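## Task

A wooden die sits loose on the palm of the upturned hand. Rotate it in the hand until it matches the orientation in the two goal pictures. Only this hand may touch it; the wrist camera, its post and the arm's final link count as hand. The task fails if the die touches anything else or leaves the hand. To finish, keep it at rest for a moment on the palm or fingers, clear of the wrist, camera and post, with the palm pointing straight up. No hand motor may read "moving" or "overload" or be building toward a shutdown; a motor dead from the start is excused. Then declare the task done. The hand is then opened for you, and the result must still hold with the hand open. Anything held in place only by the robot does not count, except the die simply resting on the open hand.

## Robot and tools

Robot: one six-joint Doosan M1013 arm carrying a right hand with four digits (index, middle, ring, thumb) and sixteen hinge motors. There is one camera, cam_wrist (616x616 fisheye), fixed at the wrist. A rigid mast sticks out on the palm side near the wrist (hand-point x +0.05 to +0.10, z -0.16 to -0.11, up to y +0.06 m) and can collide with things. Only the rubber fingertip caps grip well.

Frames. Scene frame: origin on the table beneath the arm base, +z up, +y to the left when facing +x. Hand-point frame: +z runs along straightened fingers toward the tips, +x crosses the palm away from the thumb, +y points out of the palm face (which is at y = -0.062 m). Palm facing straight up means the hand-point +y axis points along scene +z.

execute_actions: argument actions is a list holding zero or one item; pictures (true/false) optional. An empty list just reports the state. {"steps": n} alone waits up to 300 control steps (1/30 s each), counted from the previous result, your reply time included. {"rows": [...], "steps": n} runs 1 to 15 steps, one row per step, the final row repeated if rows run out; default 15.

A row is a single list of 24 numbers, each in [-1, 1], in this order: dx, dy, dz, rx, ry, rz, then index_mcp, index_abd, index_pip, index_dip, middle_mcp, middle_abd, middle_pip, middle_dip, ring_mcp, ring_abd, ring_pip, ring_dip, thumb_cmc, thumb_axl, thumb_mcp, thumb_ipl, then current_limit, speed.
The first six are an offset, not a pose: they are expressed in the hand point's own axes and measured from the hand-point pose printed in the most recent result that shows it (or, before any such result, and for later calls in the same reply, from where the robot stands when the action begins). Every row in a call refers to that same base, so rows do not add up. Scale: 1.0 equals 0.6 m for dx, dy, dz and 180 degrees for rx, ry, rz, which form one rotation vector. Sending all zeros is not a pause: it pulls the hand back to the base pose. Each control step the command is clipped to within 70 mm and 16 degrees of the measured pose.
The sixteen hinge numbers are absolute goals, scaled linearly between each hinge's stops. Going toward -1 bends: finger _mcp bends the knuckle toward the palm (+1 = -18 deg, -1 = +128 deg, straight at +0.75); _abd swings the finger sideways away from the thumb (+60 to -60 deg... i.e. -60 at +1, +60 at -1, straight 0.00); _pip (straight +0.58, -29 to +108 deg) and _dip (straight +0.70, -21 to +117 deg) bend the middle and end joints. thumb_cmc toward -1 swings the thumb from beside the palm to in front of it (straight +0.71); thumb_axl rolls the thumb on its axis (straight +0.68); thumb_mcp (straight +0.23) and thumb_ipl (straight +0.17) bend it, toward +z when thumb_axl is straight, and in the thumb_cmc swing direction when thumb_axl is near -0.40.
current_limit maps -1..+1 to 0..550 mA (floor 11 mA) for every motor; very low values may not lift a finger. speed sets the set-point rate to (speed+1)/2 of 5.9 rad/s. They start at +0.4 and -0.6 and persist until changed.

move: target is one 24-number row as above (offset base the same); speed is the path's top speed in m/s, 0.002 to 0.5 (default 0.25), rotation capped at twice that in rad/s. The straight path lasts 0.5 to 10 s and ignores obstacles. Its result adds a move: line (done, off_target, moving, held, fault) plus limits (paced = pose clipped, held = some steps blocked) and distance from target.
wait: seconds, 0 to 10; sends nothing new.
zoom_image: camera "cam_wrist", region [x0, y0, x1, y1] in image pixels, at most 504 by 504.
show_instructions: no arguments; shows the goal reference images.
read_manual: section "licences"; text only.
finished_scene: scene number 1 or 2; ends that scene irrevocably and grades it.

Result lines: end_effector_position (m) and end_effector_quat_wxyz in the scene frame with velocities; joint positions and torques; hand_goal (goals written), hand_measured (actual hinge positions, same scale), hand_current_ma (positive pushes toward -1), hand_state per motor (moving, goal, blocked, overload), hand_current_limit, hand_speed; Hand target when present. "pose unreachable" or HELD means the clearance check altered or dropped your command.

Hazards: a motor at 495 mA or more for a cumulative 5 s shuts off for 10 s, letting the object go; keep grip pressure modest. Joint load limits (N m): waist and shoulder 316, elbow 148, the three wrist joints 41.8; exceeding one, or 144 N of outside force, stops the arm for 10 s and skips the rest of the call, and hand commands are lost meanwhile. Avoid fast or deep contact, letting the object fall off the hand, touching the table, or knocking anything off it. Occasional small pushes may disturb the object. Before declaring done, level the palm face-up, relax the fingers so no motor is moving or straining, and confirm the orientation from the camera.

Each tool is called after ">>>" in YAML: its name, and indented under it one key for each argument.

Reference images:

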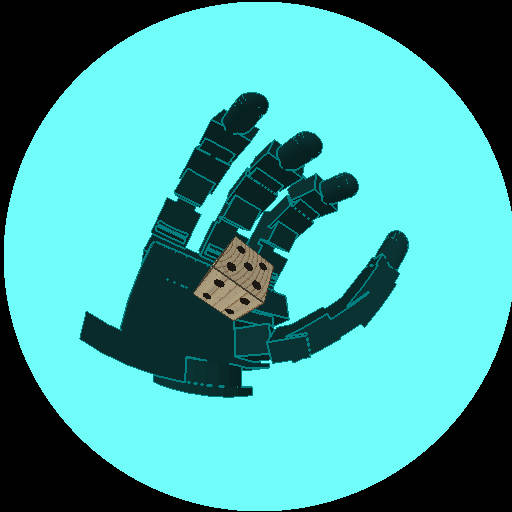

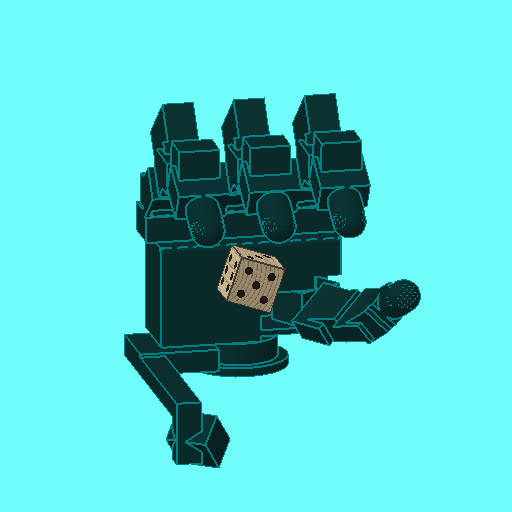

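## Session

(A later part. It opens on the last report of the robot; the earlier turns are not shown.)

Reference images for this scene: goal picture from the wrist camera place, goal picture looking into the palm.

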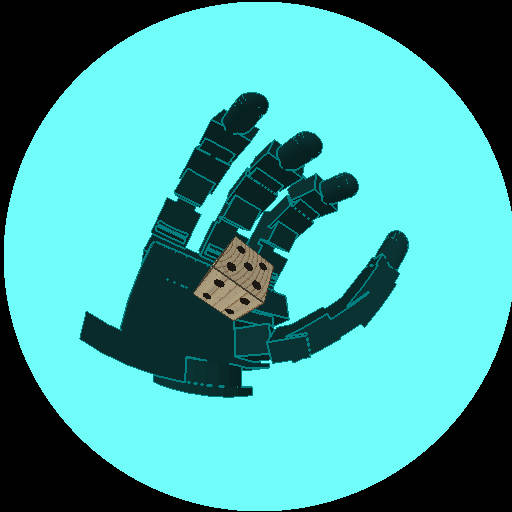

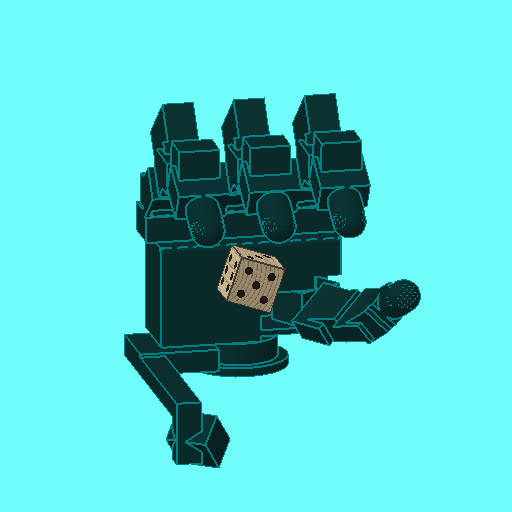

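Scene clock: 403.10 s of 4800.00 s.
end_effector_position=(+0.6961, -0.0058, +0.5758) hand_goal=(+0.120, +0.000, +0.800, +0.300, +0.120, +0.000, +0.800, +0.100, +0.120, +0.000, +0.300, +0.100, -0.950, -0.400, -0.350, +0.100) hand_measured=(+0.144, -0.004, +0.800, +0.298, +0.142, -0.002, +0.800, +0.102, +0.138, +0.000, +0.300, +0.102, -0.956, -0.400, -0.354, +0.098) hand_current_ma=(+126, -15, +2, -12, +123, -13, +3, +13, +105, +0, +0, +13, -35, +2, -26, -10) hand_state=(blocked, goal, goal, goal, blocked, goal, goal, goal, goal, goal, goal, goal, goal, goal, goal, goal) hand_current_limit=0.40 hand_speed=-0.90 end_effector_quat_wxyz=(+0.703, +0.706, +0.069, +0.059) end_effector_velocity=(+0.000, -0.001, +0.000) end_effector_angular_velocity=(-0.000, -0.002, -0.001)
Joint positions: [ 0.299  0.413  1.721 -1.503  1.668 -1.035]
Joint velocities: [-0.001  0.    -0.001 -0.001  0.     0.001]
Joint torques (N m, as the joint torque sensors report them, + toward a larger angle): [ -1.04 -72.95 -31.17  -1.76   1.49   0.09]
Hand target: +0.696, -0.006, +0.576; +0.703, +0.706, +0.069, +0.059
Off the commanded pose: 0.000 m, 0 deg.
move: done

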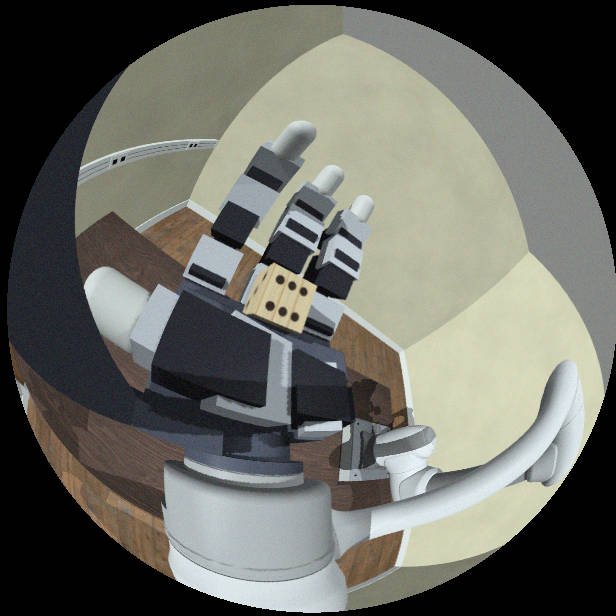

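>>> move:
  target: [0,0,0,0,0,0, -0.6,0,0.7,0.6, -0.6,0,0.7,0.6, -0.3,0,0.3,0.3, -0.95,-0.4,-0.35,0.1, 0.4,-0.8]

>>> move:
  target: [0,0,0,0,0,0, -0.95,0,0.7,0.7, -0.5,0,0.7,0.6, -0.3,0,0.3,0.3, 0,-0.4,0.2,0.1, 0.4,-0.7]

Scene clock: 412.10 s of 4800.00 s.
end_effector_position=(+0.6961, -0.0058, +0.5758) hand_goal=(-0.600, +0.000, +0.700, +0.600, -0.600, +0.000, +0.700, +0.600, -0.300, +0.000, +0.300, +0.300, -0.950, -0.400, -0.350, +0.100) hand_measured=(-0.598, -0.004, +0.702, +0.598, -0.274, -0.002, +0.706, +0.598, -0.292, +0.000, +0.300, +0.298, -0.956, -0.400, -0.354, +0.098) hand_current_ma=(+14, -15, +15, -13, +385, -11, +32, -13, +45, +0, +0, -16, -35, +2, -26, -10) hand_state=(goal, goal, goal, goal, blocked, goal, goal, goal, goal, goal, goal, goal, goal, goal, goal, goal) hand_current_limit=0.40 hand_speed=-0.80 end_effector_quat_wxyz=(+0.703, +0.706, +0.069, +0.059) end_effector_velocity=(-0.000, -0.000, -0.001) end_effector_angular_velocity=(+0.001, +0.001, -0.000)
Joint positions: [ 0.299  0.413  1.721 -1.503  1.668 -1.035]
Joint velocities: [ 0.     0.     0.001  0.002 -0.     0.   ]
Joint torques (N m, as the joint torque sensors report them, + toward a larger angle): [ -1.87 -73.28 -30.65  -1.84   1.61  -0.26]
Hand target: +0.696, -0.006, +0.576; +0.703, +0.706, +0.069, +0.059
Off the commanded pose: 0.000 m, 0 deg.
move: done

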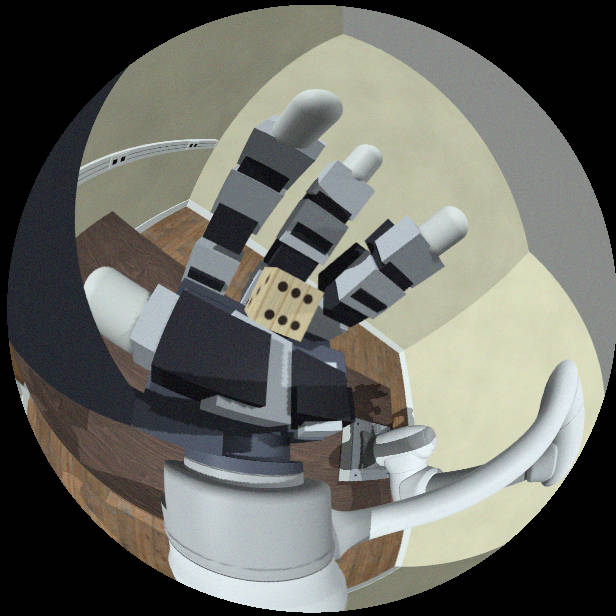

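Scene clock: 413.23 s of 4800.00 s.
end_effector_position=(+0.6961, -0.0058, +0.5758) hand_goal=(-0.950, +0.000, +0.700, +0.700, -0.500, +0.000, +0.700, +0.600, -0.300, +0.000, +0.300, +0.300, +0.000, -0.400, +0.200, +0.100) hand_measured=(-0.950, +0.048, +0.702, +0.698, -0.274, -0.002, +0.706, +0.598, -0.292, +0.000, +0.300, +0.298, -0.522, -0.408, +0.036, +0.098) hand_current_ma=(+1, +211, +7, -15, +385, -11, +32, -13, +45, +0, +0, -16, -385, -53, -383, -10) hand_state=(goal, blocked, goal, goal, blocked, goal, goal, goal, goal, goal, goal, goal, blocked, goal, blocked, goal) hand_current_limit=0.40 hand_speed=-0.70 end_effector_quat_wxyz=(+0.703, +0.706, +0.069, +0.059) end_effector_velocity=(+0.000, -0.001, -0.000) end_effector_angular_velocity=(+0.001, +0.001, -0.002)
Joint positions: [ 0.299  0.413  1.721 -1.503  1.668 -1.035]
Joint velocities: [-0.001 -0.     0.     0.001 -0.001 -0.001]
Joint torques (N m, as the joint torque sensors report them, + toward a larger angle): [ -2.38 -73.18 -30.94  -1.62   1.51  -0.5 ]
Hand target: +0.696, -0.006, +0.576; +0.703, +0.706, +0.069, +0.059
Off the commanded pose: 0.000 m, 0 deg.
move: done

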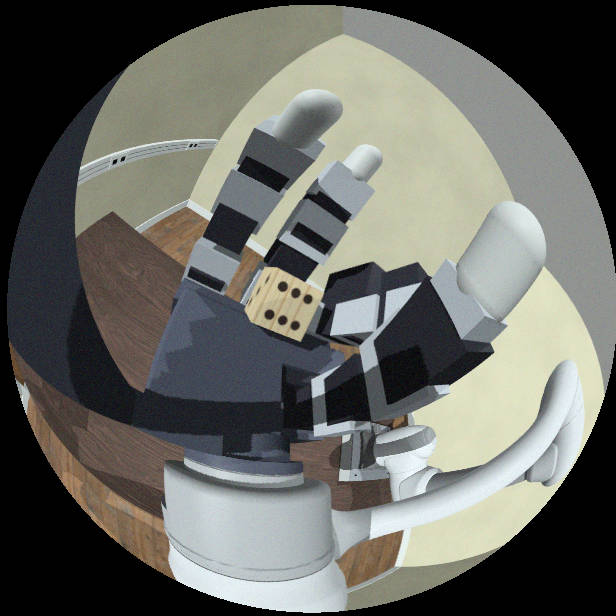

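>>> move:
  target: [0,0,0,-0.17,0,0, 0,0,0.3,0.3, 0,0,0.5,0.5, 0,0,0.3,0.3, -0.95,-0.4,-0.35,0.1, 0.4,-0.5]
  speed: 0.1

Scene clock: 421.70 s of 4800.00 s.
end_effector_position=(+0.6961, -0.0060, +0.5759) hand_goal=(+0.000, +0.000, +0.300, +0.300, +0.000, +0.000, +0.500, +0.500, +0.000, +0.000, +0.300, +0.300, -0.950, -0.400, -0.350, +0.100) hand_measured=(+0.002, +0.004, +0.302, +0.302, +0.004, -0.002, +0.504, +0.502, +0.004, +0.000, +0.300, +0.298, -0.958, -0.402, -0.354, +0.098) hand_current_ma=(+16, +15, +8, +12, +26, -11, +17, +13, +22, +0, +0, -15, -39, -15, -26, -10) hand_state=(goal, goal, goal, goal, goal, goal, goal, goal, goal, goal, goal, goal, goal, goal, goal, goal) hand_current_limit=0.40 hand_speed=-0.50 end_effector_quat_wxyz=(+0.864, +0.495, +0.051, +0.076) end_effector_velocity=(-0.000, +0.000, -0.000) end_effector_angular_velocity=(-0.006, -0.001, -0.000)
Joint positions: [ 0.191  0.515  1.819 -1.974  1.921 -0.914]
Joint velocities: [-0.001  0.001  0.001 -0.005  0.004  0.   ]
Joint torques (N m, as the joint torque sensors report them, + toward a larger angle): [  0.63 -76.56 -25.64  -2.71   1.15  -0.03]
Hand target: +0.696, -0.006, +0.576; +0.864, +0.495, +0.051, +0.076
Off the commanded pose: 0.000 m, 0 deg.
move: done

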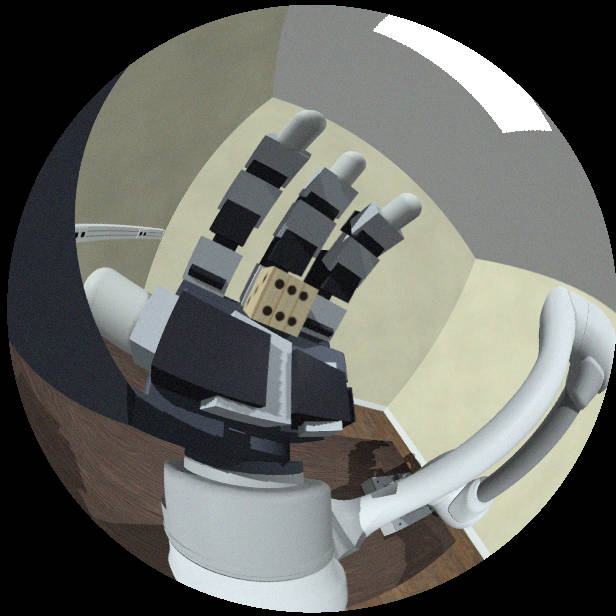

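Now nudging the upper edge with the middle finger's curl.

>>> move:
  target: [0,0,0,0,0,0, 0,0,0.3,0.3, 0.3,0,-0.9,0.2, 0,0,0.3,0.3, -0.95,-0.4,-0.35,0.1, 0.4,-0.75]

>>> move:
  target: [0,0,0,0,0,0, 0,0,0.3,0.3, 0.3,0,-0.98,-0.3, 0,0,0.3,0.3, -0.95,-0.4,-0.35,0.1, 0.4,-0.75]

Scene clock: 430.47 s of 4800.00 s.
end_effector_position=(+0.6961, -0.0060, +0.5759) hand_goal=(+0.000, +0.000, +0.300, +0.300, +0.300, +0.000, -0.900, +0.200, +0.000, +0.000, +0.300, +0.300, -0.950, -0.400, -0.350, +0.100) hand_measured=(+0.002, +0.004, +0.302, +0.302, +0.302, -0.002, -0.900, +0.202, +0.004, +0.000, +0.300, +0.298, -0.958, -0.402, -0.354, +0.098) hand_current_ma=(+16, +15, +8, +12, +12, -11, -2, +11, +22, +0, +0, -15, -39, -15, -26, -10) hand_state=(goal, goal, goal, goal, goal, goal, goal, goal, goal, goal, goal, goal, goal, goal, goal, goal) hand_current_limit=0.40 hand_speed=-0.75 end_effector_quat_wxyz=(+0.864, +0.495, +0.051, +0.076) end_effector_velocity=(-0.000, -0.000, -0.000) end_effector_angular_velocity=(-0.000, +0.001, -0.001)
Joint positions: [ 0.191  0.515  1.819 -1.974  1.921 -0.914]
Joint velocities: [-0.    -0.     0.     0.001  0.001 -0.001]
Joint torques (N m, as the joint torque sensors report them, + toward a larger angle): [ -1.47 -77.32 -25.95  -2.42   1.64  -0.12]
Hand target: +0.696, -0.006, +0.576; +0.864, +0.495, +0.051, +0.076
Off the commanded pose: 0.000 m, 0 deg.
move: done

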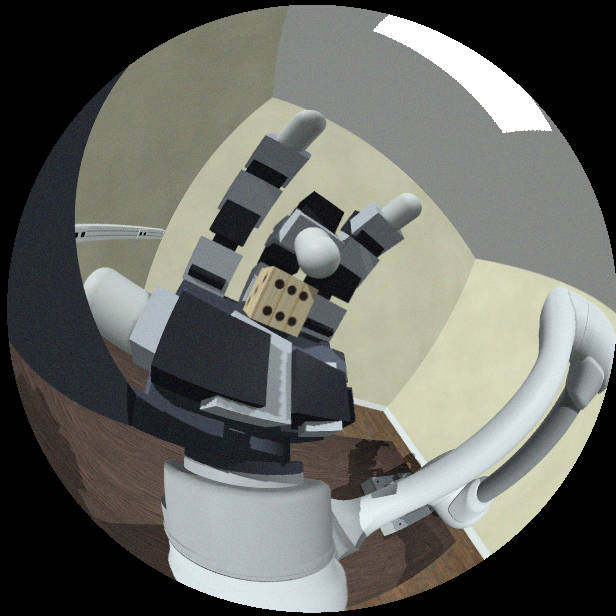

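Scene clock: 431.37 s of 4800.00 s.
end_effector_position=(+0.6961, -0.0060, +0.5759) hand_goal=(+0.000, +0.000, +0.300, +0.300, +0.300, +0.000, -0.980, -0.300, +0.000, +0.000, +0.300, +0.300, -0.950, -0.400, -0.350, +0.100) hand_measured=(+0.002, +0.004, +0.302, +0.302, +0.310, -0.002, -0.920, -0.002, +0.004, +0.000, +0.300, +0.298, -0.958, -0.402, -0.354, +0.098) hand_current_ma=(+16, +15, +8, +12, +57, -11, +305, +382, +22, +0, +0, -15, -39, -15, -26, -10) hand_state=(goal, goal, goal, goal, goal, goal, blocked, blocked, goal, goal, goal, goal, goal, goal, goal, goal) hand_current_limit=0.40 hand_speed=-0.75 end_effector_quat_wxyz=(+0.864, +0.495, +0.051, +0.076) end_effector_velocity=(-0.000, -0.000, -0.000) end_effector_angular_velocity=(+0.001, +0.001, -0.002)
Joint positions: [ 0.191  0.515  1.819 -1.974  1.921 -0.914]
Joint velocities: [-0.    -0.     0.     0.002  0.    -0.   ]
Joint torques (N m, as the joint torque sensors report them, + toward a larger angle): [ -1.32 -76.3  -26.41  -2.67   1.64  -0.15]
Hand target: +0.696, -0.006, +0.576; +0.864, +0.495, +0.051, +0.076
Off the commanded pose: 0.000 m, 0 deg.
move: done

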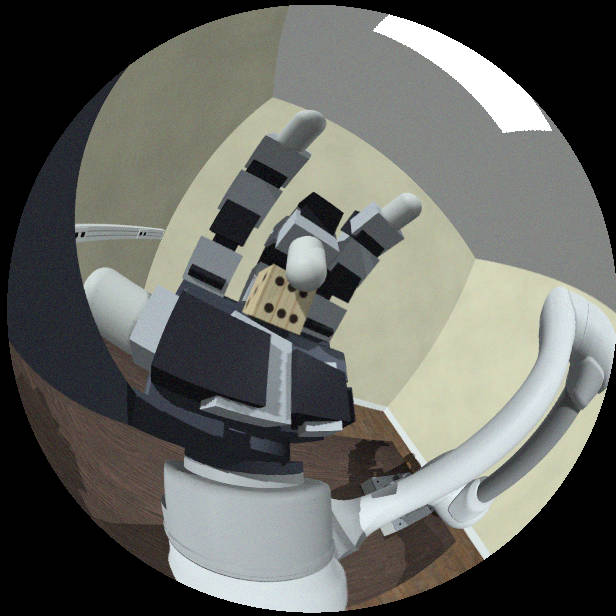

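>>> move:
  target: [0,0,0,0,0,0, 0,0,0.3,0.3, 0.9,0,-0.8,0.3, 0,0,0.3,0.3, -0.95,-0.4,-0.35,0.1, 0.4,-0.5]

>>> move:
  target: [0,0,0,0,0,0, 0,0,0.3,0.3, 0.85,0,-0.98,-0.3, 0,0,0.3,0.3, -0.95,-0.4,-0.35,0.1, 0.4,-0.5]

>>> move:
  target: [0,0,0,0,0,0, 0,0,0.3,0.3, 0.35,0,-0.98,-0.1, 0,0,0.3,0.3, -0.95,-0.4,-0.35,0.1, 0.4,-0.8]

Scene clock: 438.57 s of 4800.00 s.
end_effector_position=(+0.6961, -0.0060, +0.5759) hand_goal=(+0.000, +0.000, +0.300, +0.300, +0.900, +0.000, -0.800, +0.300, +0.000, +0.000, +0.300, +0.300, -0.950, -0.400, -0.350, +0.100) hand_measured=(+0.002, +0.004, +0.302, +0.302, +0.906, -0.002, -0.806, +0.296, +0.004, +0.000, +0.300, +0.298, -0.958, -0.402, -0.354, +0.098) hand_current_ma=(+16, +15, +8, +12, +28, -11, -29, -19, +22, +0, +0, -15, -39, -15, -26, -10) hand_state=(goal, goal, goal, goal, goal, goal, goal, goal, goal, goal, goal, goal, goal, goal, goal, goal) hand_current_limit=0.40 hand_speed=-0.50 end_effector_quat_wxyz=(+0.864, +0.495, +0.051, +0.076) end_effector_velocity=(+0.000, +0.001, +0.000) end_effector_angular_velocity=(-0.001, +0.000, +0.003)
Joint positions: [ 0.191  0.515  1.819 -1.974  1.921 -0.914]
Joint velocities: [ 0.001  0.    -0.    -0.002 -0.    -0.   ]
Joint torques (N m, as the joint torque sensors report them, + toward a larger angle): [ -0.57 -77.39 -26.27  -2.66   1.21  -0.03]
Hand target: +0.696, -0.006, +0.576; +0.864, +0.495, +0.051, +0.076
Off the commanded pose: 0.000 m, 0 deg.
move: done

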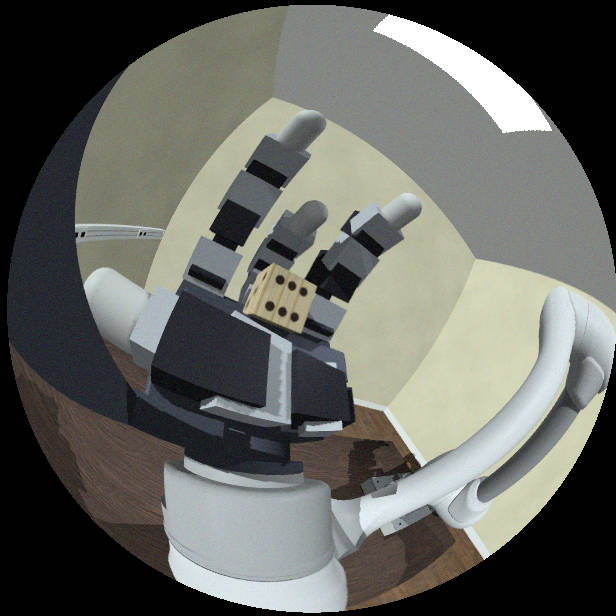

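Scene clock: 439.33 s of 4800.00 s.
end_effector_position=(+0.6961, -0.0060, +0.5759) hand_goal=(+0.000, +0.000, +0.300, +0.300, +0.850, +0.000, -0.980, -0.300, +0.000, +0.000, +0.300, +0.300, -0.950, -0.400, -0.350, +0.100) hand_measured=(+0.002, +0.004, +0.302, +0.302, +0.866, -0.002, -0.980, -0.298, +0.004, +0.000, +0.300, +0.298, -0.958, -0.402, -0.354, +0.098) hand_current_ma=(+16, +15, +8, +12, +87, -11, +4, +11, +22, +0, +0, -15, -39, -15, -26, -10) hand_state=(goal, goal, goal, goal, goal, goal, goal, goal, goal, goal, goal, goal, goal, goal, goal, goal) hand_current_limit=0.40 hand_speed=-0.50 end_effector_quat_wxyz=(+0.864, +0.495, +0.051, +0.076) end_effector_velocity=(-0.001, +0.001, -0.000) end_effector_angular_velocity=(-0.002, -0.001, -0.000)
Joint positions: [ 0.191  0.515  1.819 -1.974  1.921 -0.914]
Joint velocities: [ 0.001 -0.     0.001 -0.     0.002  0.001]
Joint torques (N m, as the joint torque sensors report them, + toward a larger angle): [ -0.48 -77.54 -26.38  -2.39   1.16  -0.3 ]
Hand target: +0.696, -0.006, +0.576; +0.864, +0.495, +0.051, +0.076
Off the commanded pose: 0.000 m, 0 deg.
move: done

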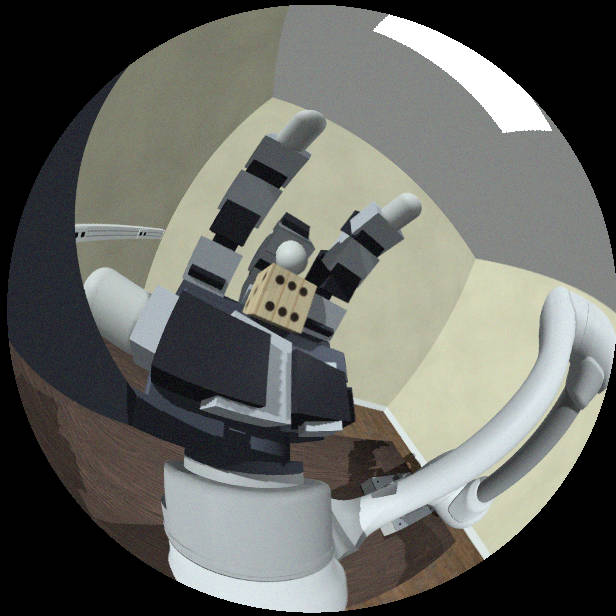

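Scene clock: 440.93 s of 4800.00 s.
end_effector_position=(+0.6961, -0.0060, +0.5759) hand_goal=(+0.000, +0.000, +0.300, +0.300, +0.350, +0.000, -0.980, -0.100, +0.000, +0.000, +0.300, +0.300, -0.950, -0.400, -0.350, +0.100) hand_measured=(+0.002, +0.004, +0.302, +0.302, +0.420, -0.002, -0.914, -0.068, +0.004, +0.000, +0.300, +0.298, -0.958, -0.402, -0.354, +0.098) hand_current_ma=(+16, +15, +8, +12, +375, -11, +337, +173, +22, +0, +0, -15, -39, -15, -26, -10) hand_state=(goal, goal, goal, goal, blocked, goal, blocked, blocked, goal, goal, goal, goal, goal, goal, goal, goal) hand_current_limit=0.40 hand_speed=-0.80 end_effector_quat_wxyz=(+0.864, +0.495, +0.051, +0.076) end_effector_velocity=(-0.000, -0.001, +0.000) end_effector_angular_velocity=(-0.001, -0.001, -0.001)
Joint positions: [ 0.191  0.515  1.819 -1.974  1.921 -0.914]
Joint velocities: [-0.001  0.    -0.    -0.     0.001  0.   ]
Joint torques (N m, as the joint torque sensors report them, + toward a larger angle): [ -0.39 -77.93 -26.37  -2.64   1.51  -0.12]
Hand target: +0.696, -0.006, +0.576; +0.864, +0.495, +0.051, +0.076
Off the commanded pose: 0.000 m, 0 deg.
move: done

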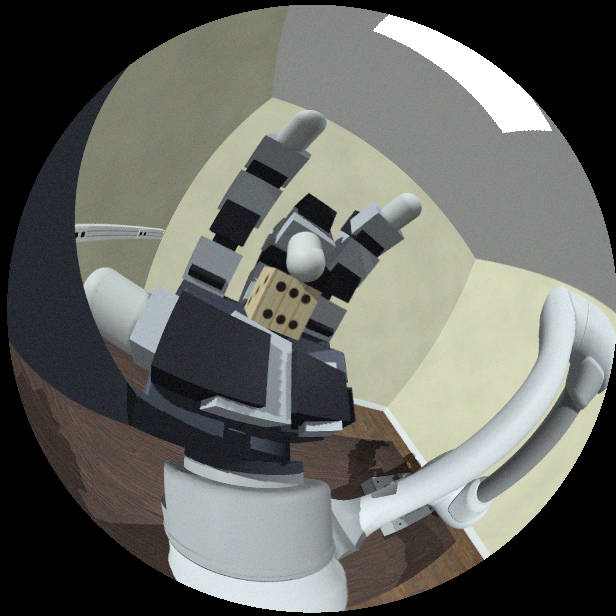

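>>> move:
  target: [0,0,0,-0.12,0,0, 0,0,0.3,0.3, 0.1,0,0.2,0.4, 0,0,0.3,0.3, -0.95,-0.4,-0.35,0.1, 0.4,-0.5]
  speed: 0.06

Scene clock: 449.50 s of 4800.00 s.
end_effector_position=(+0.6961, -0.0061, +0.5760) hand_goal=(+0.000, +0.000, +0.300, +0.300, +0.100, +0.000, +0.200, +0.400, +0.000, +0.000, +0.300, +0.300, -0.950, -0.400, -0.350, +0.100) hand_measured=(+0.000, +0.004, +0.300, +0.302, +0.100, -0.002, +0.194, +0.396, +0.000, +0.000, +0.300, +0.298, -0.958, -0.402, -0.354, +0.098) hand_current_ma=(-5, +15, +4, +11, +2, -11, -28, -18, -5, +0, +0, -15, -39, -15, -26, -10) hand_state=(goal, goal, goal, goal, goal, goal, goal, goal, goal, goal, goal, goal, goal, goal, goal, goal) hand_current_limit=0.40 hand_speed=-0.50 end_effector_quat_wxyz=(+0.941, +0.325, +0.037, +0.084) end_effector_velocity=(-0.000, +0.002, -0.000) end_effector_angular_velocity=(-0.007, -0.001, +0.002)
Joint positions: [ 0.07   0.573  1.842 -2.34   2.124 -0.933]
Joint velocities: [-0.     0.001  0.001 -0.007  0.004 -0.001]
Joint torques (N m, as the joint torque sensors report them, + toward a larger angle): [ -0.96 -80.9  -24.42  -2.98   1.04  -0.15]
Hand target: +0.696, -0.006, +0.576; +0.941, +0.325, +0.037, +0.084
Off the commanded pose: 0.000 m, 0 deg.
move: done

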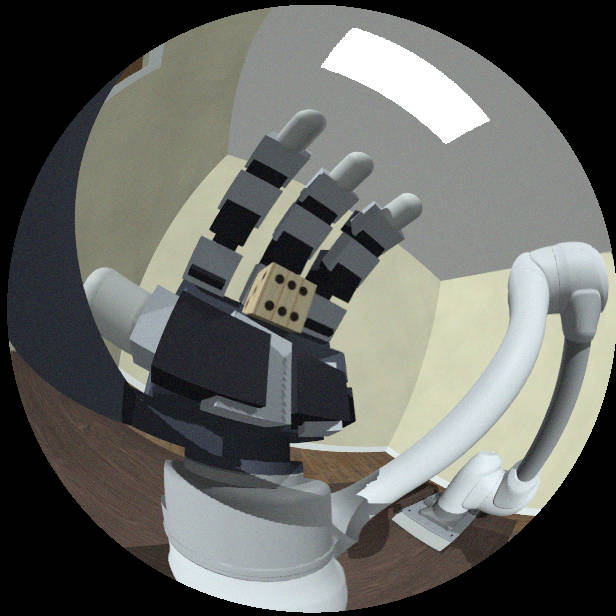

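>>> move:
  target: [0,0,0,-0.05,0,0, 0,0,0.3,0.3, -0.5,0,0.6,0.6, 0,0,0.3,0.3, -0.95,-0.4,-0.35,0.1, 0.75,-0.8]
  speed: 0.05

Scene clock: 457.30 s of 4800.00 s.
end_effector_position=(+0.6961, -0.0062, +0.5761) hand_goal=(+0.000, +0.000, +0.300, +0.300, -0.500, +0.000, +0.600, +0.600, +0.000, +0.000, +0.300, +0.300, -0.950, -0.400, -0.350, +0.100) hand_measured=(-0.002, +0.004, +0.300, +0.302, -0.508, -0.002, +0.592, +0.596, -0.002, +0.000, +0.300, +0.298, -0.958, -0.402, -0.354, +0.098) hand_current_ma=(-15, +15, +3, +11, -41, -11, -39, -19, -14, +0, +0, -15, -39, -19, -26, -10) hand_state=(goal, goal, goal, goal, goal, goal, goal, goal, goal, goal, goal, goal, goal, goal, goal, goal) hand_current_limit=0.75 hand_speed=-0.80 end_effector_quat_wxyz=(+0.964, +0.250, +0.030, +0.086) end_effector_velocity=(-0.000, -0.001, -0.000) end_effector_angular_velocity=(-0.006, +0.000, -0.002)
Joint positions: [ 0.014  0.59   1.838 -2.511  2.2   -0.975]
Joint velocities: [-0.004  0.001  0.001 -0.007  0.003 -0.003]
Joint torques (N m, as the joint torque sensors report them, + toward a larger angle): [  1.73 -83.77 -24.1   -2.5    0.8   -0.1 ]
Hand target: +0.696, -0.006, +0.576; +0.964, +0.250, +0.030, +0.086
Off the commanded pose: 0.000 m, 0 deg.
move: done

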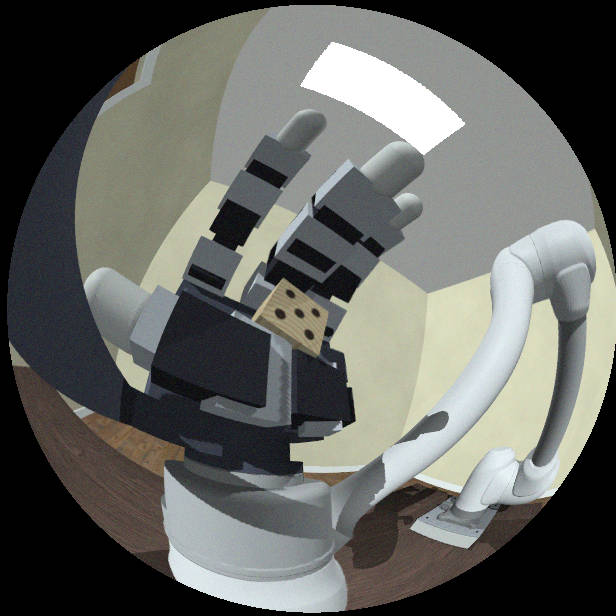

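5 is up on the palm. Levelling.

>>> move:
  target: [0,0,0,0.339,0,0, 0,0,0.3,0.3, -0.4,0,0.6,0.6, 0,0,0.3,0.3, -0.95,-0.4,-0.35,0.1, 0.4,-0.6]
  speed: 0.25

>>> move:
  target: [0,0,0,0,0,0, 0.1,0,0.3,0.3, 0.1,0,0.3,0.3, 0,0,0.3,0.3, -0.1,-0.4,0.2,0.1, 0.4,-0.5]

Scene clock: 465.57 s of 4800.00 s.
end_effector_position=(+0.6960, -0.0058, +0.5758) hand_goal=(+0.000, +0.000, +0.300, +0.300, -0.400, +0.000, +0.600, +0.600, +0.000, +0.000, +0.300, +0.300, -0.950, -0.400, -0.350, +0.100) hand_measured=(+0.004, +0.004, +0.300, +0.302, -0.400, -0.002, +0.598, +0.598, +0.004, +0.000, +0.300, +0.298, -0.958, -0.402, -0.354, +0.098) hand_current_ma=(+24, +14, +2, +11, +0, -11, -12, -14, +23, +0, +0, -15, -39, -16, -26, -10) hand_state=(goal, goal, goal, goal, goal, goal, goal, goal, goal, goal, goal, goal, goal, goal, goal, goal) hand_current_limit=0.40 hand_speed=-0.60 end_effector_quat_wxyz=(+0.703, +0.705, +0.069, +0.059) end_effector_velocity=(+0.000, -0.001, +0.000) end_effector_angular_velocity=(+0.007, +0.001, -0.000)
Joint positions: [ 0.299  0.414  1.721 -1.504  1.669 -1.034]
Joint velocities: [ 0.    -0.001 -0.002  0.006 -0.003 -0.002]
Joint torques (N m, as the joint torque sensors report them, + toward a larger angle): [ -1.1  -73.79 -31.23  -1.74   1.71  -0.42]
Hand target: +0.696, -0.006, +0.576; +0.703, +0.705, +0.069, +0.059
Off the commanded pose: 0.000 m, 0 deg.
move: done

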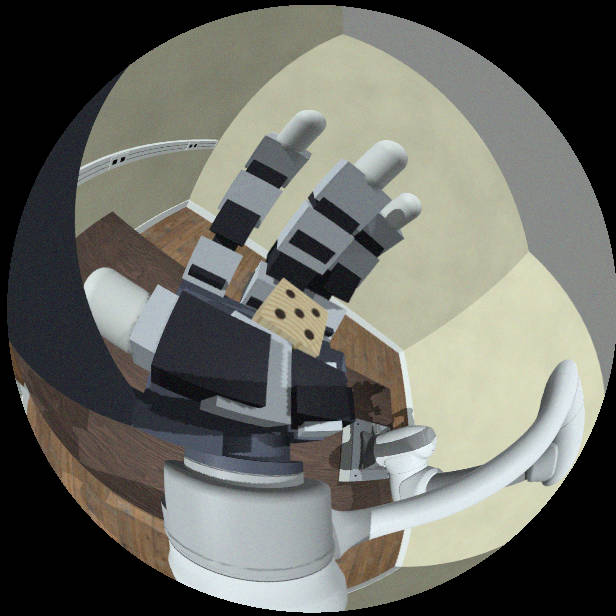

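Scene clock: 466.67 s of 4800.00 s.
end_effector_position=(+0.6960, -0.0058, +0.5758) hand_goal=(+0.100, +0.000, +0.300, +0.300, +0.100, +0.000, +0.300, +0.300, +0.000, +0.000, +0.300, +0.300, -0.100, -0.400, +0.200, +0.100) hand_measured=(+0.106, +0.004, +0.300, +0.302, +0.106, -0.002, +0.304, +0.302, +0.004, +0.000, +0.300, +0.298, -0.096, -0.402, +0.202, +0.098) hand_current_ma=(+32, +14, +2, +11, +31, -11, +24, +14, +24, +0, +0, -15, +21, -14, +8, -8) hand_state=(goal, goal, goal, goal, goal, goal, goal, goal, goal, goal, goal, goal, goal, goal, goal, goal) hand_current_limit=0.40 hand_speed=-0.50 end_effector_quat_wxyz=(+0.703, +0.705, +0.069, +0.059) end_effector_velocity=(+0.000, +0.000, -0.001) end_effector_angular_velocity=(+0.000, +0.001, +0.002)
Joint positions: [ 0.299  0.414  1.721 -1.504  1.669 -1.034]
Joint velocities: [ 0.001  0.     0.001 -0.    -0.001  0.   ]
Joint torques (N m, as the joint torque sensors report them, + toward a larger angle): [ -3.17 -73.32 -30.86  -1.65   1.56  -0.08]
Hand target: +0.696, -0.006, +0.576; +0.703, +0.705, +0.069, +0.059
Off the commanded pose: 0.000 m, 0 deg.
move: done

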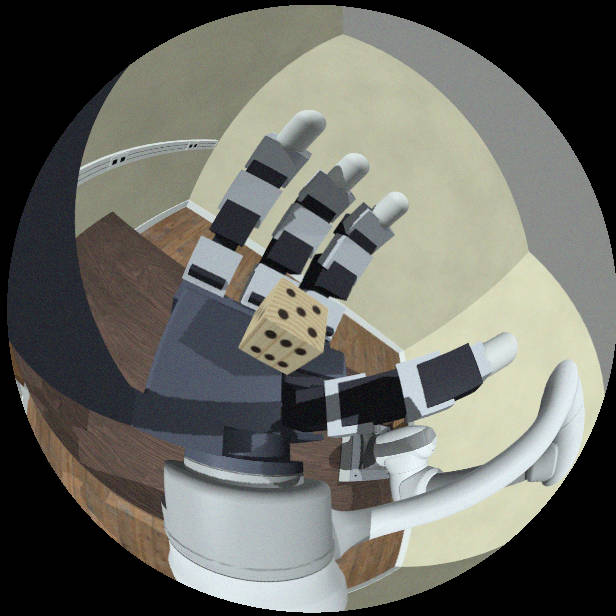

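>>> move:
  target: [0,0,0,0,0,0, 0.9,0.12,-0.98,-0.3, 0.1,0,0.3,0.3, 0,0,0.3,0.3, 0.2,-0.4,0.2,0.1, 0.4,-0.3]

>>> move:
  target: [0,0,0,0,0,0, 0.25,0.12,-0.98,-0.1, 0.1,0,0.3,0.3, 0,0,0.3,0.3, 0.2,-0.4,0.2,0.1, 0.4,-0.75]

Scene clock: 478.63 s of 4800.00 s.
end_effector_position=(+0.6960, -0.0058, +0.5758) hand_goal=(+0.900, +0.120, -0.980, -0.300, +0.100, +0.000, +0.300, +0.300, +0.000, +0.000, +0.300, +0.300, +0.200, -0.400, +0.200, +0.100) hand_measured=(+0.908, +0.116, -0.978, -0.298, +0.106, -0.002, +0.304, +0.302, +0.004, +0.000, +0.300, +0.298, +0.208, -0.402, +0.204, +0.100) hand_current_ma=(+42, -14, +11, +11, +31, -11, +24, +14, +24, +0, +0, -15, +39, -14, +21, -5) hand_state=(goal, goal, goal, goal, goal, goal, goal, goal, goal, goal, goal, goal, goal, goal, goal, goal) hand_current_limit=0.40 hand_speed=-0.30 end_effector_quat_wxyz=(+0.703, +0.705, +0.069, +0.059) end_effector_velocity=(-0.000, -0.001, -0.001) end_effector_angular_velocity=(+0.001, +0.001, -0.001)
Joint positions: [ 0.299  0.414  1.721 -1.504  1.669 -1.034]
Joint velocities: [-0.001 -0.     0.001  0.001 -0.001 -0.   ]
Joint torques (N m, as the joint torque sensors report them, + toward a larger angle): [ -3.13 -72.56 -30.67  -1.81   1.6   -0.19]
Hand target: +0.696, -0.006, +0.576; +0.703, +0.705, +0.069, +0.059
Off the commanded pose: 0.000 m, 0 deg.
move: done

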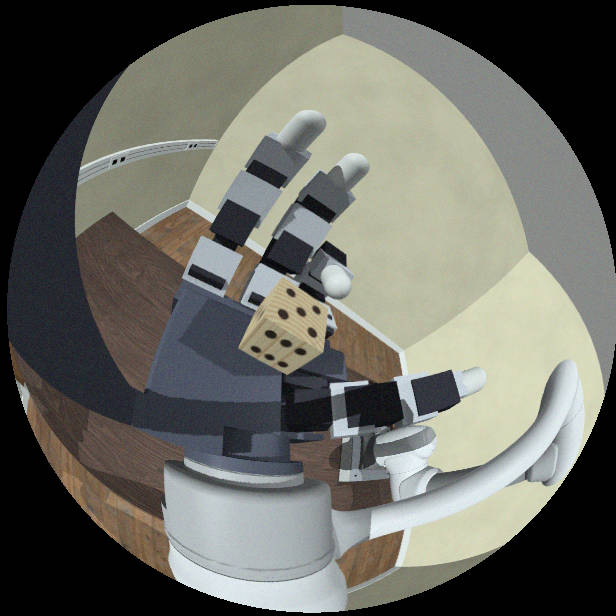

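Scene clock: 480.03 s of 4800.00 s.
end_effector_position=(+0.6960, -0.0058, +0.5758) hand_goal=(+0.250, +0.120, -0.980, -0.100, +0.100, +0.000, +0.300, +0.300, +0.000, +0.000, +0.300, +0.300, +0.200, -0.400, +0.200, +0.100) hand_measured=(+0.264, +0.116, -0.980, -0.104, +0.106, -0.002, +0.304, +0.302, +0.004, +0.000, +0.300, +0.298, +0.208, -0.402, +0.204, +0.100) hand_current_ma=(+78, -14, +1, -20, +31, -11, +24, +14, +24, +0, +0, -15, +39, -14, +21, -5) hand_state=(goal, goal, goal, goal, goal, goal, goal, goal, goal, goal, goal, goal, goal, goal, goal, goal) hand_current_limit=0.40 hand_speed=-0.75 end_effector_quat_wxyz=(+0.703, +0.705, +0.069, +0.059) end_effector_velocity=(-0.001, +0.001, -0.000) end_effector_angular_velocity=(-0.000, +0.001, +0.000)
Joint positions: [ 0.299  0.414  1.721 -1.504  1.669 -1.034]
Joint velocities: [ 0.002  0.     0.001  0.001  0.001 -0.   ]
Joint torques (N m, as the joint torque sensors report them, + toward a larger angle): [ -0.51 -73.58 -30.49  -1.61   1.33  -0.22]
Hand target: +0.696, -0.006, +0.576; +0.703, +0.705, +0.069, +0.059
Off the commanded pose: 0.000 m, 0 deg.
move: done

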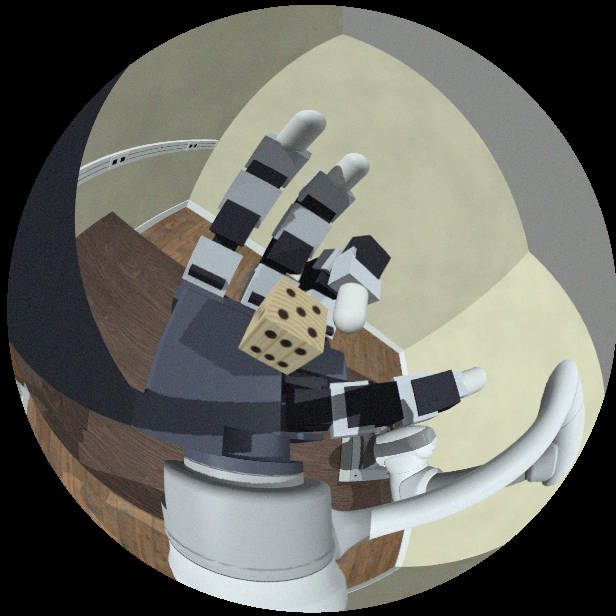

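>>> move:
  target: [0,0,0,0,0,0, 0.0,0,-0.95,0.0, 0.1,0,0.3,0.3, 0,0,0.3,0.3, 0.4,-0.4,0.2,0.1, 0.4,-0.6]

>>> move:
  target: [0,0,0,0,0,0, 0.0,0.7,-0.95,0.0, 0.1,0,0.3,0.3, 0,0,0.3,0.3, 0.4,-0.4,0.2,0.1, 0.4,-0.75]

Scene clock: 491.73 s of 4800.00 s.
end_effector_position=(+0.6960, -0.0058, +0.5758) hand_goal=(+0.000, +0.000, -0.950, +0.000, +0.100, +0.000, +0.300, +0.300, +0.000, +0.000, +0.300, +0.300, +0.400, -0.400, +0.200, +0.100) hand_measured=(+0.010, +0.004, -0.956, -0.004, +0.106, -0.002, +0.304, +0.302, +0.004, +0.000, +0.300, +0.298, +0.408, -0.402, +0.204, +0.100) hand_current_ma=(+52, +15, -40, -20, +31, -11, +24, +14, +24, +0, +0, -15, +46, -14, +26, -3) hand_state=(goal, goal, goal, goal, goal, goal, goal, goal, goal, goal, goal, goal, goal, goal, goal, goal) hand_current_limit=0.40 hand_speed=-0.60 end_effector_quat_wxyz=(+0.703, +0.705, +0.069, +0.059) end_effector_velocity=(-0.000, -0.001, -0.000) end_effector_angular_velocity=(+0.000, -0.000, -0.001)
Joint positions: [ 0.299  0.414  1.721 -1.504  1.669 -1.034]
Joint velocities: [-0.001 -0.    -0.     0.    -0.     0.   ]
Joint torques (N m, as the joint torque sensors report them, + toward a larger angle): [ -2.52 -72.31 -30.26  -1.86   1.32  -0.2 ]
Hand target: +0.696, -0.006, +0.576; +0.703, +0.705, +0.069, +0.059
Off the commanded pose: 0.000 m, 0 deg.
move: done

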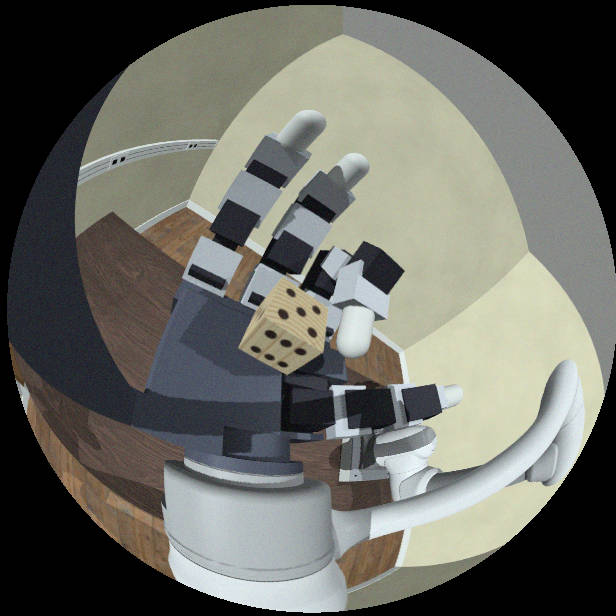

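Scene clock: 493.00 s of 4800.00 s.
end_effector_position=(+0.6960, -0.0058, +0.5758) hand_goal=(+0.000, +0.700, -0.950, +0.000, +0.100, +0.000, +0.300, +0.300, +0.000, +0.000, +0.300, +0.300, +0.400, -0.400, +0.200, +0.100) hand_measured=(+0.010, +0.696, -0.956, -0.004, +0.106, -0.002, +0.304, +0.302, +0.004, +0.000, +0.300, +0.298, +0.408, -0.402, +0.204, +0.100) hand_current_ma=(+50, -14, -39, -20, +31, -11, +24, +14, +24, +0, +0, -15, +46, -14, +26, -3) hand_state=(goal, goal, goal, goal, goal, goal, goal, goal, goal, goal, goal, goal, goal, goal, goal, goal) hand_current_limit=0.40 hand_speed=-0.75 end_effector_quat_wxyz=(+0.703, +0.705, +0.069, +0.059) end_effector_velocity=(+0.000, +0.000, +0.000) end_effector_angular_velocity=(+0.000, +0.000, +0.001)
Joint positions: [ 0.299  0.414  1.721 -1.504  1.669 -1.034]
Joint velocities: [ 0.     0.    -0.001 -0.    -0.    -0.001]
Joint torques (N m, as the joint torque sensors report them, + toward a larger angle): [ -1.59 -72.48 -31.28  -1.72   1.5   -0.17]
Hand target: +0.696, -0.006, +0.576; +0.703, +0.705, +0.069, +0.059
Off the commanded pose: 0.000 m, 0 deg.
move: done

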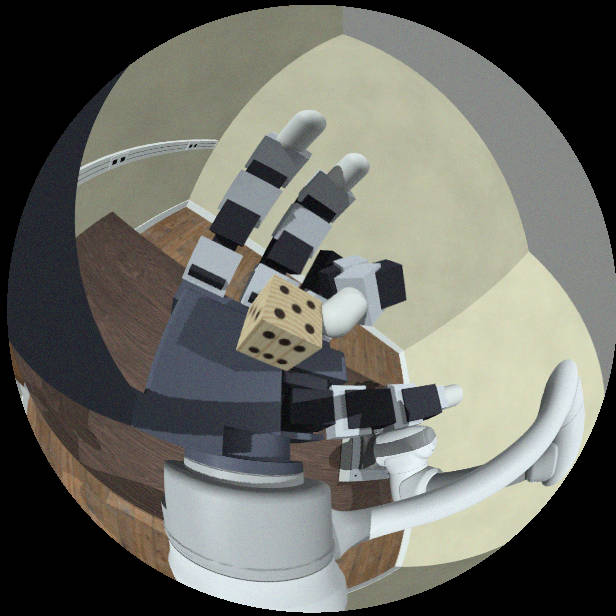

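>>> move:
  target: [0,0,0,0,0,0, 0.9,0,-0.98,-0.3, 0.4,0,0.3,0.3, 0,0,0.3,0.3, 0.2,-0.4,0.2,0.1, 0.4,-0.3]

>>> move:
  target: [0,0,0,0,0,0, 0.9,0.45,-0.98,-0.3, 0.6,0,0.3,0.3, 0,0,0.3,0.3, 0.2,-0.4,0.2,0.1, 0.4,-0.3]

>>> move:
  target: [0,0,0,0,0,0, 0.0,0.45,-0.95,-0.05, 0.6,0,0.3,0.3, 0,0,0.3,0.3, 0.2,-0.4,0.2,0.1, 0.4,-0.7]

Scene clock: 513.27 s of 4800.00 s.
end_effector_position=(+0.6960, -0.0058, +0.5758) hand_goal=(+0.900, +0.000, -0.980, -0.300, +0.400, +0.000, +0.300, +0.300, +0.000, +0.000, +0.300, +0.300, +0.200, -0.400, +0.200, +0.100) hand_measured=(+0.906, +0.004, -0.980, -0.298, +0.408, -0.002, +0.304, +0.302, +0.004, +0.000, +0.300, +0.298, +0.222, -0.402, +0.204, +0.100) hand_current_ma=(+32, +15, +1, +11, +46, -11, +21, +13, +24, +0, +0, -15, +116, -14, +30, -2) hand_state=(goal, goal, goal, goal, goal, goal, goal, goal, goal, goal, goal, goal, blocked, goal, goal, goal) hand_current_limit=0.40 hand_speed=-0.30 end_effector_quat_wxyz=(+0.703, +0.705, +0.069, +0.059) end_effector_velocity=(+0.000, +0.000, +0.001) end_effector_angular_velocity=(+0.001, -0.002, -0.001)
Joint positions: [ 0.299  0.414  1.721 -1.504  1.669 -1.034]
Joint velocities: [ 0.     0.    -0.002  0.     0.     0.   ]
Joint torques (N m, as the joint torque sensors report them, + toward a larger angle): [ -2.66 -72.   -30.63  -1.83   1.71  -0.32]
Hand target: +0.696, -0.006, +0.576; +0.703, +0.705, +0.069, +0.059
Off the commanded pose: 0.000 m, 0 deg.
move: done

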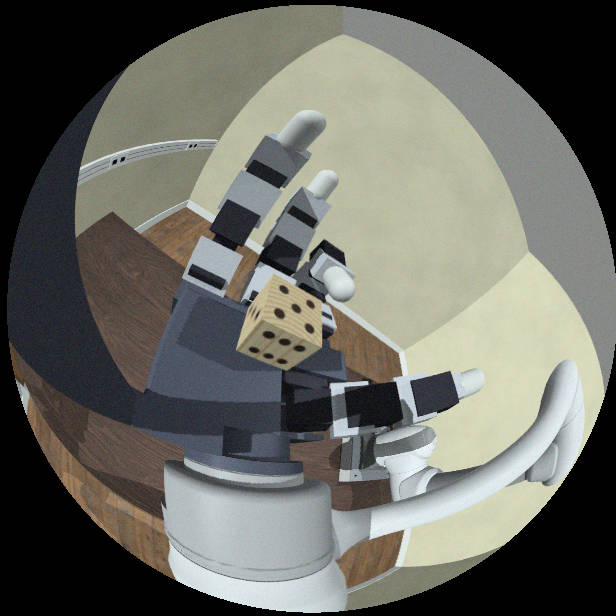

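Scene clock: 513.87 s of 4800.00 s.
end_effector_position=(+0.6960, -0.0058, +0.5758) hand_goal=(+0.900, +0.450, -0.980, -0.300, +0.600, +0.000, +0.300, +0.300, +0.000, +0.000, +0.300, +0.300, +0.200, -0.400, +0.200, +0.100) hand_measured=(+0.906, +0.446, -0.980, -0.298, +0.610, -0.002, +0.304, +0.302, +0.004, +0.000, +0.300, +0.298, +0.222, -0.402, +0.204, +0.100) hand_current_ma=(+32, -16, +1, +11, +51, -11, +20, +13, +24, +0, +0, -15, +116, -14, +30, -2) hand_state=(goal, goal, goal, goal, goal, goal, goal, goal, goal, goal, goal, goal, blocked, goal, goal, goal) hand_current_limit=0.40 hand_speed=-0.30 end_effector_quat_wxyz=(+0.703, +0.705, +0.069, +0.059) end_effector_velocity=(+0.000, +0.000, -0.000) end_effector_angular_velocity=(-0.000, +0.001, +0.001)
Joint positions: [ 0.299  0.414  1.721 -1.504  1.669 -1.034]
Joint velocities: [ 0.001  0.     0.001 -0.    -0.001 -0.   ]
Joint torques (N m, as the joint torque sensors report them, + toward a larger angle): [ -1.29 -72.91 -31.03  -1.62   1.56  -0.43]
Hand target: +0.696, -0.006, +0.576; +0.703, +0.705, +0.069, +0.059
Off the commanded pose: 0.000 m, 0 deg.
move: done

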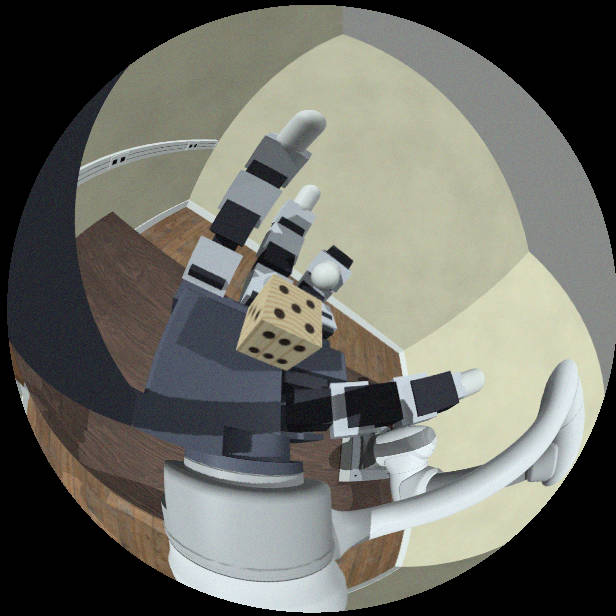

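Scene clock: 515.43 s of 4800.00 s.
end_effector_position=(+0.6960, -0.0058, +0.5758) hand_goal=(+0.000, +0.450, -0.950, -0.050, +0.600, +0.000, +0.300, +0.300, +0.000, +0.000, +0.300, +0.300, +0.200, -0.400, +0.200, +0.100) hand_measured=(+0.010, +0.446, -0.954, -0.054, +0.610, -0.002, +0.304, +0.302, +0.004, +0.000, +0.300, +0.298, +0.222, -0.402, +0.204, +0.100) hand_current_ma=(+52, -14, -21, -19, +51, -11, +20, +13, +24, +0, +0, -15, +116, -14, +30, -2) hand_state=(goal, goal, goal, goal, goal, goal, goal, goal, goal, goal, goal, goal, blocked, goal, goal, goal) hand_current_limit=0.40 hand_speed=-0.70 end_effector_quat_wxyz=(+0.703, +0.705, +0.069, +0.059) end_effector_velocity=(+0.000, +0.000, +0.000) end_effector_angular_velocity=(-0.000, -0.001, +0.001)
Joint positions: [ 0.299  0.414  1.721 -1.504  1.669 -1.034]
Joint velocities: [ 0.    -0.     0.    -0.001 -0.001  0.001]
Joint torques (N m, as the joint torque sensors report them, + toward a larger angle): [ -1.41 -71.74 -30.7   -1.84   1.47  -0.34]
Hand target: +0.696, -0.006, +0.576; +0.703, +0.705, +0.069, +0.059
Off the commanded pose: 0.000 m, 0 deg.
move: done

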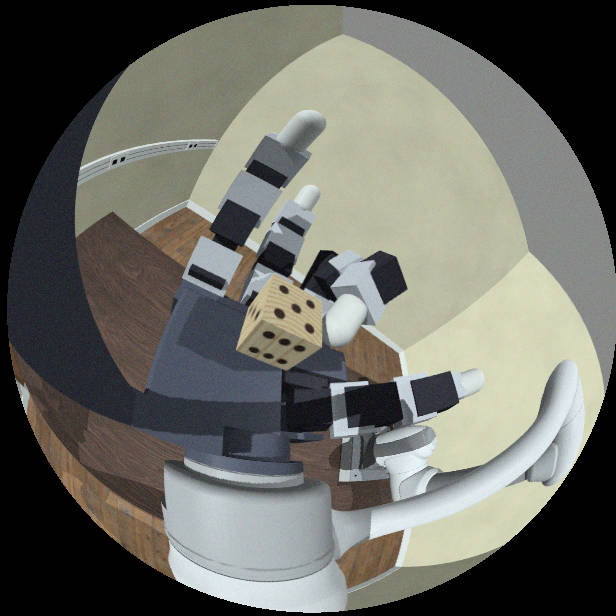

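>>> move:
  target: [0,0,0,0,0,0, 0.5,0.2,0.2,0.3, 0.97,-0.35,-0.98,-0.3, 0.2,0,0.3,0.3, 0.2,-0.4,0.2,0.1, 0.4,-0.3]

>>> move:
  target: [0,0,0,0,0,0, 0.5,0.2,0.2,0.3, 0.1,-0.35,-0.95,-0.1, 0.2,-0.2,0.3,0.3, 0.2,-0.4,0.2,0.1, 0.4,-0.7]

Scene clock: 522.30 s of 4800.00 s.
end_effector_position=(+0.6960, -0.0058, +0.5758) hand_goal=(+0.500, +0.200, +0.200, +0.300, +0.970, -0.350, -0.980, -0.300, +0.200, +0.000, +0.300, +0.300, +0.200, -0.400, +0.200, +0.100) hand_measured=(+0.510, +0.204, +0.200, +0.298, +0.978, -0.348, -0.978, -0.298, +0.206, +0.000, +0.300, +0.298, +0.222, -0.402, +0.204, +0.100) hand_current_ma=(+49, +17, -2, -13, +44, +15, +14, +11, +36, +0, +0, -14, +116, -14, +30, -2) hand_state=(goal, goal, goal, goal, goal, goal, goal, goal, goal, goal, goal, goal, blocked, goal, goal, goal) hand_current_limit=0.40 hand_speed=-0.30 end_effector_quat_wxyz=(+0.703, +0.705, +0.069, +0.059) end_effector_velocity=(+0.000, +0.000, +0.001) end_effector_angular_velocity=(-0.000, -0.001, +0.001)
Joint positions: [ 0.299  0.414  1.721 -1.504  1.669 -1.034]
Joint velocities: [ 0.    -0.    -0.001 -0.001 -0.001  0.   ]
Joint torques (N m, as the joint torque sensors report them, + toward a larger angle): [ -1.76 -73.48 -30.74  -1.88   1.58  -0.08]
Hand target: +0.696, -0.006, +0.576; +0.703, +0.705, +0.069, +0.059
Off the commanded pose: 0.000 m, 0 deg.
move: done

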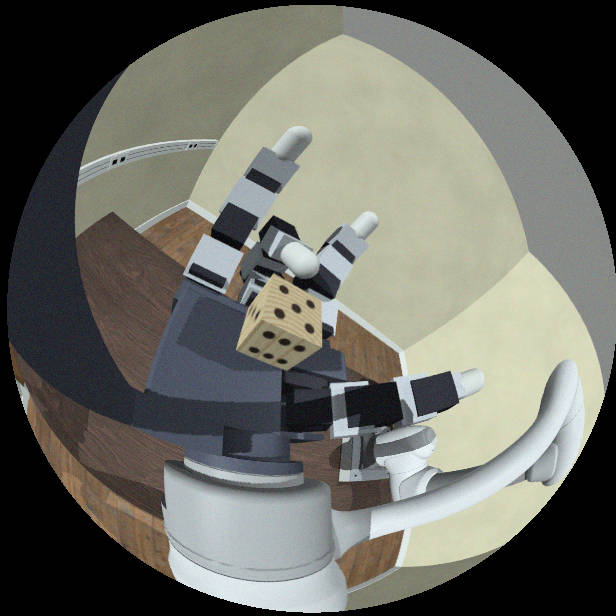

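Scene clock: 523.83 s of 4800.00 s.
end_effector_position=(+0.6960, -0.0058, +0.5758) hand_goal=(+0.500, +0.200, +0.200, +0.300, +0.100, -0.350, -0.950, -0.100, +0.200, -0.200, +0.300, +0.300, +0.200, -0.400, +0.200, +0.100) hand_measured=(+0.510, +0.204, +0.200, +0.298, +0.112, -0.348, -0.954, -0.104, +0.206, -0.198, +0.300, +0.298, +0.222, -0.402, +0.204, +0.100) hand_current_ma=(+49, +17, -2, -13, +69, +12, -19, -18, +36, +10, +0, -14, +116, -14, +30, -2) hand_state=(goal, goal, goal, goal, goal, goal, goal, goal, goal, goal, goal, goal, blocked, goal, goal, goal) hand_current_limit=0.40 hand_speed=-0.70 end_effector_quat_wxyz=(+0.703, +0.705, +0.069, +0.059) end_effector_velocity=(+0.000, +0.001, +0.000) end_effector_angular_velocity=(-0.001, -0.000, +0.001)
Joint positions: [ 0.299  0.414  1.721 -1.504  1.669 -1.034]
Joint velocities: [ 0.001  0.    -0.    -0.001  0.    -0.   ]
Joint torques (N m, as the joint torque sensors report them, + toward a larger angle): [ -1.89 -72.58 -30.55  -1.96   1.58  -0.1 ]
Hand target: +0.696, -0.006, +0.576; +0.703, +0.705, +0.069, +0.059
Off the commanded pose: 0.000 m, 0 deg.
move: done

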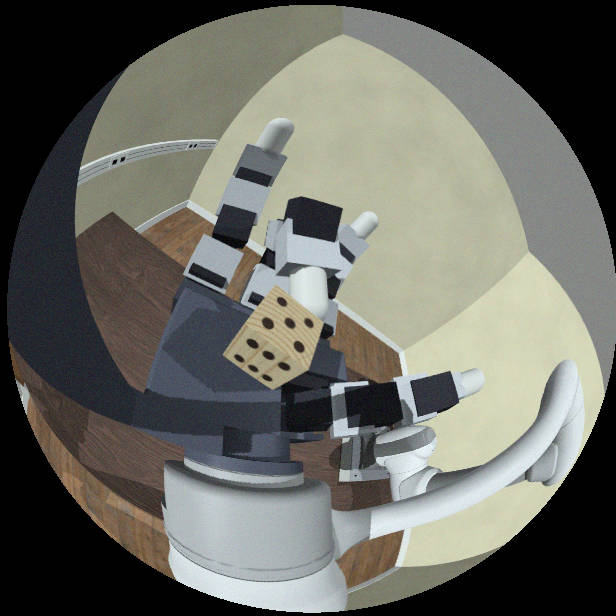

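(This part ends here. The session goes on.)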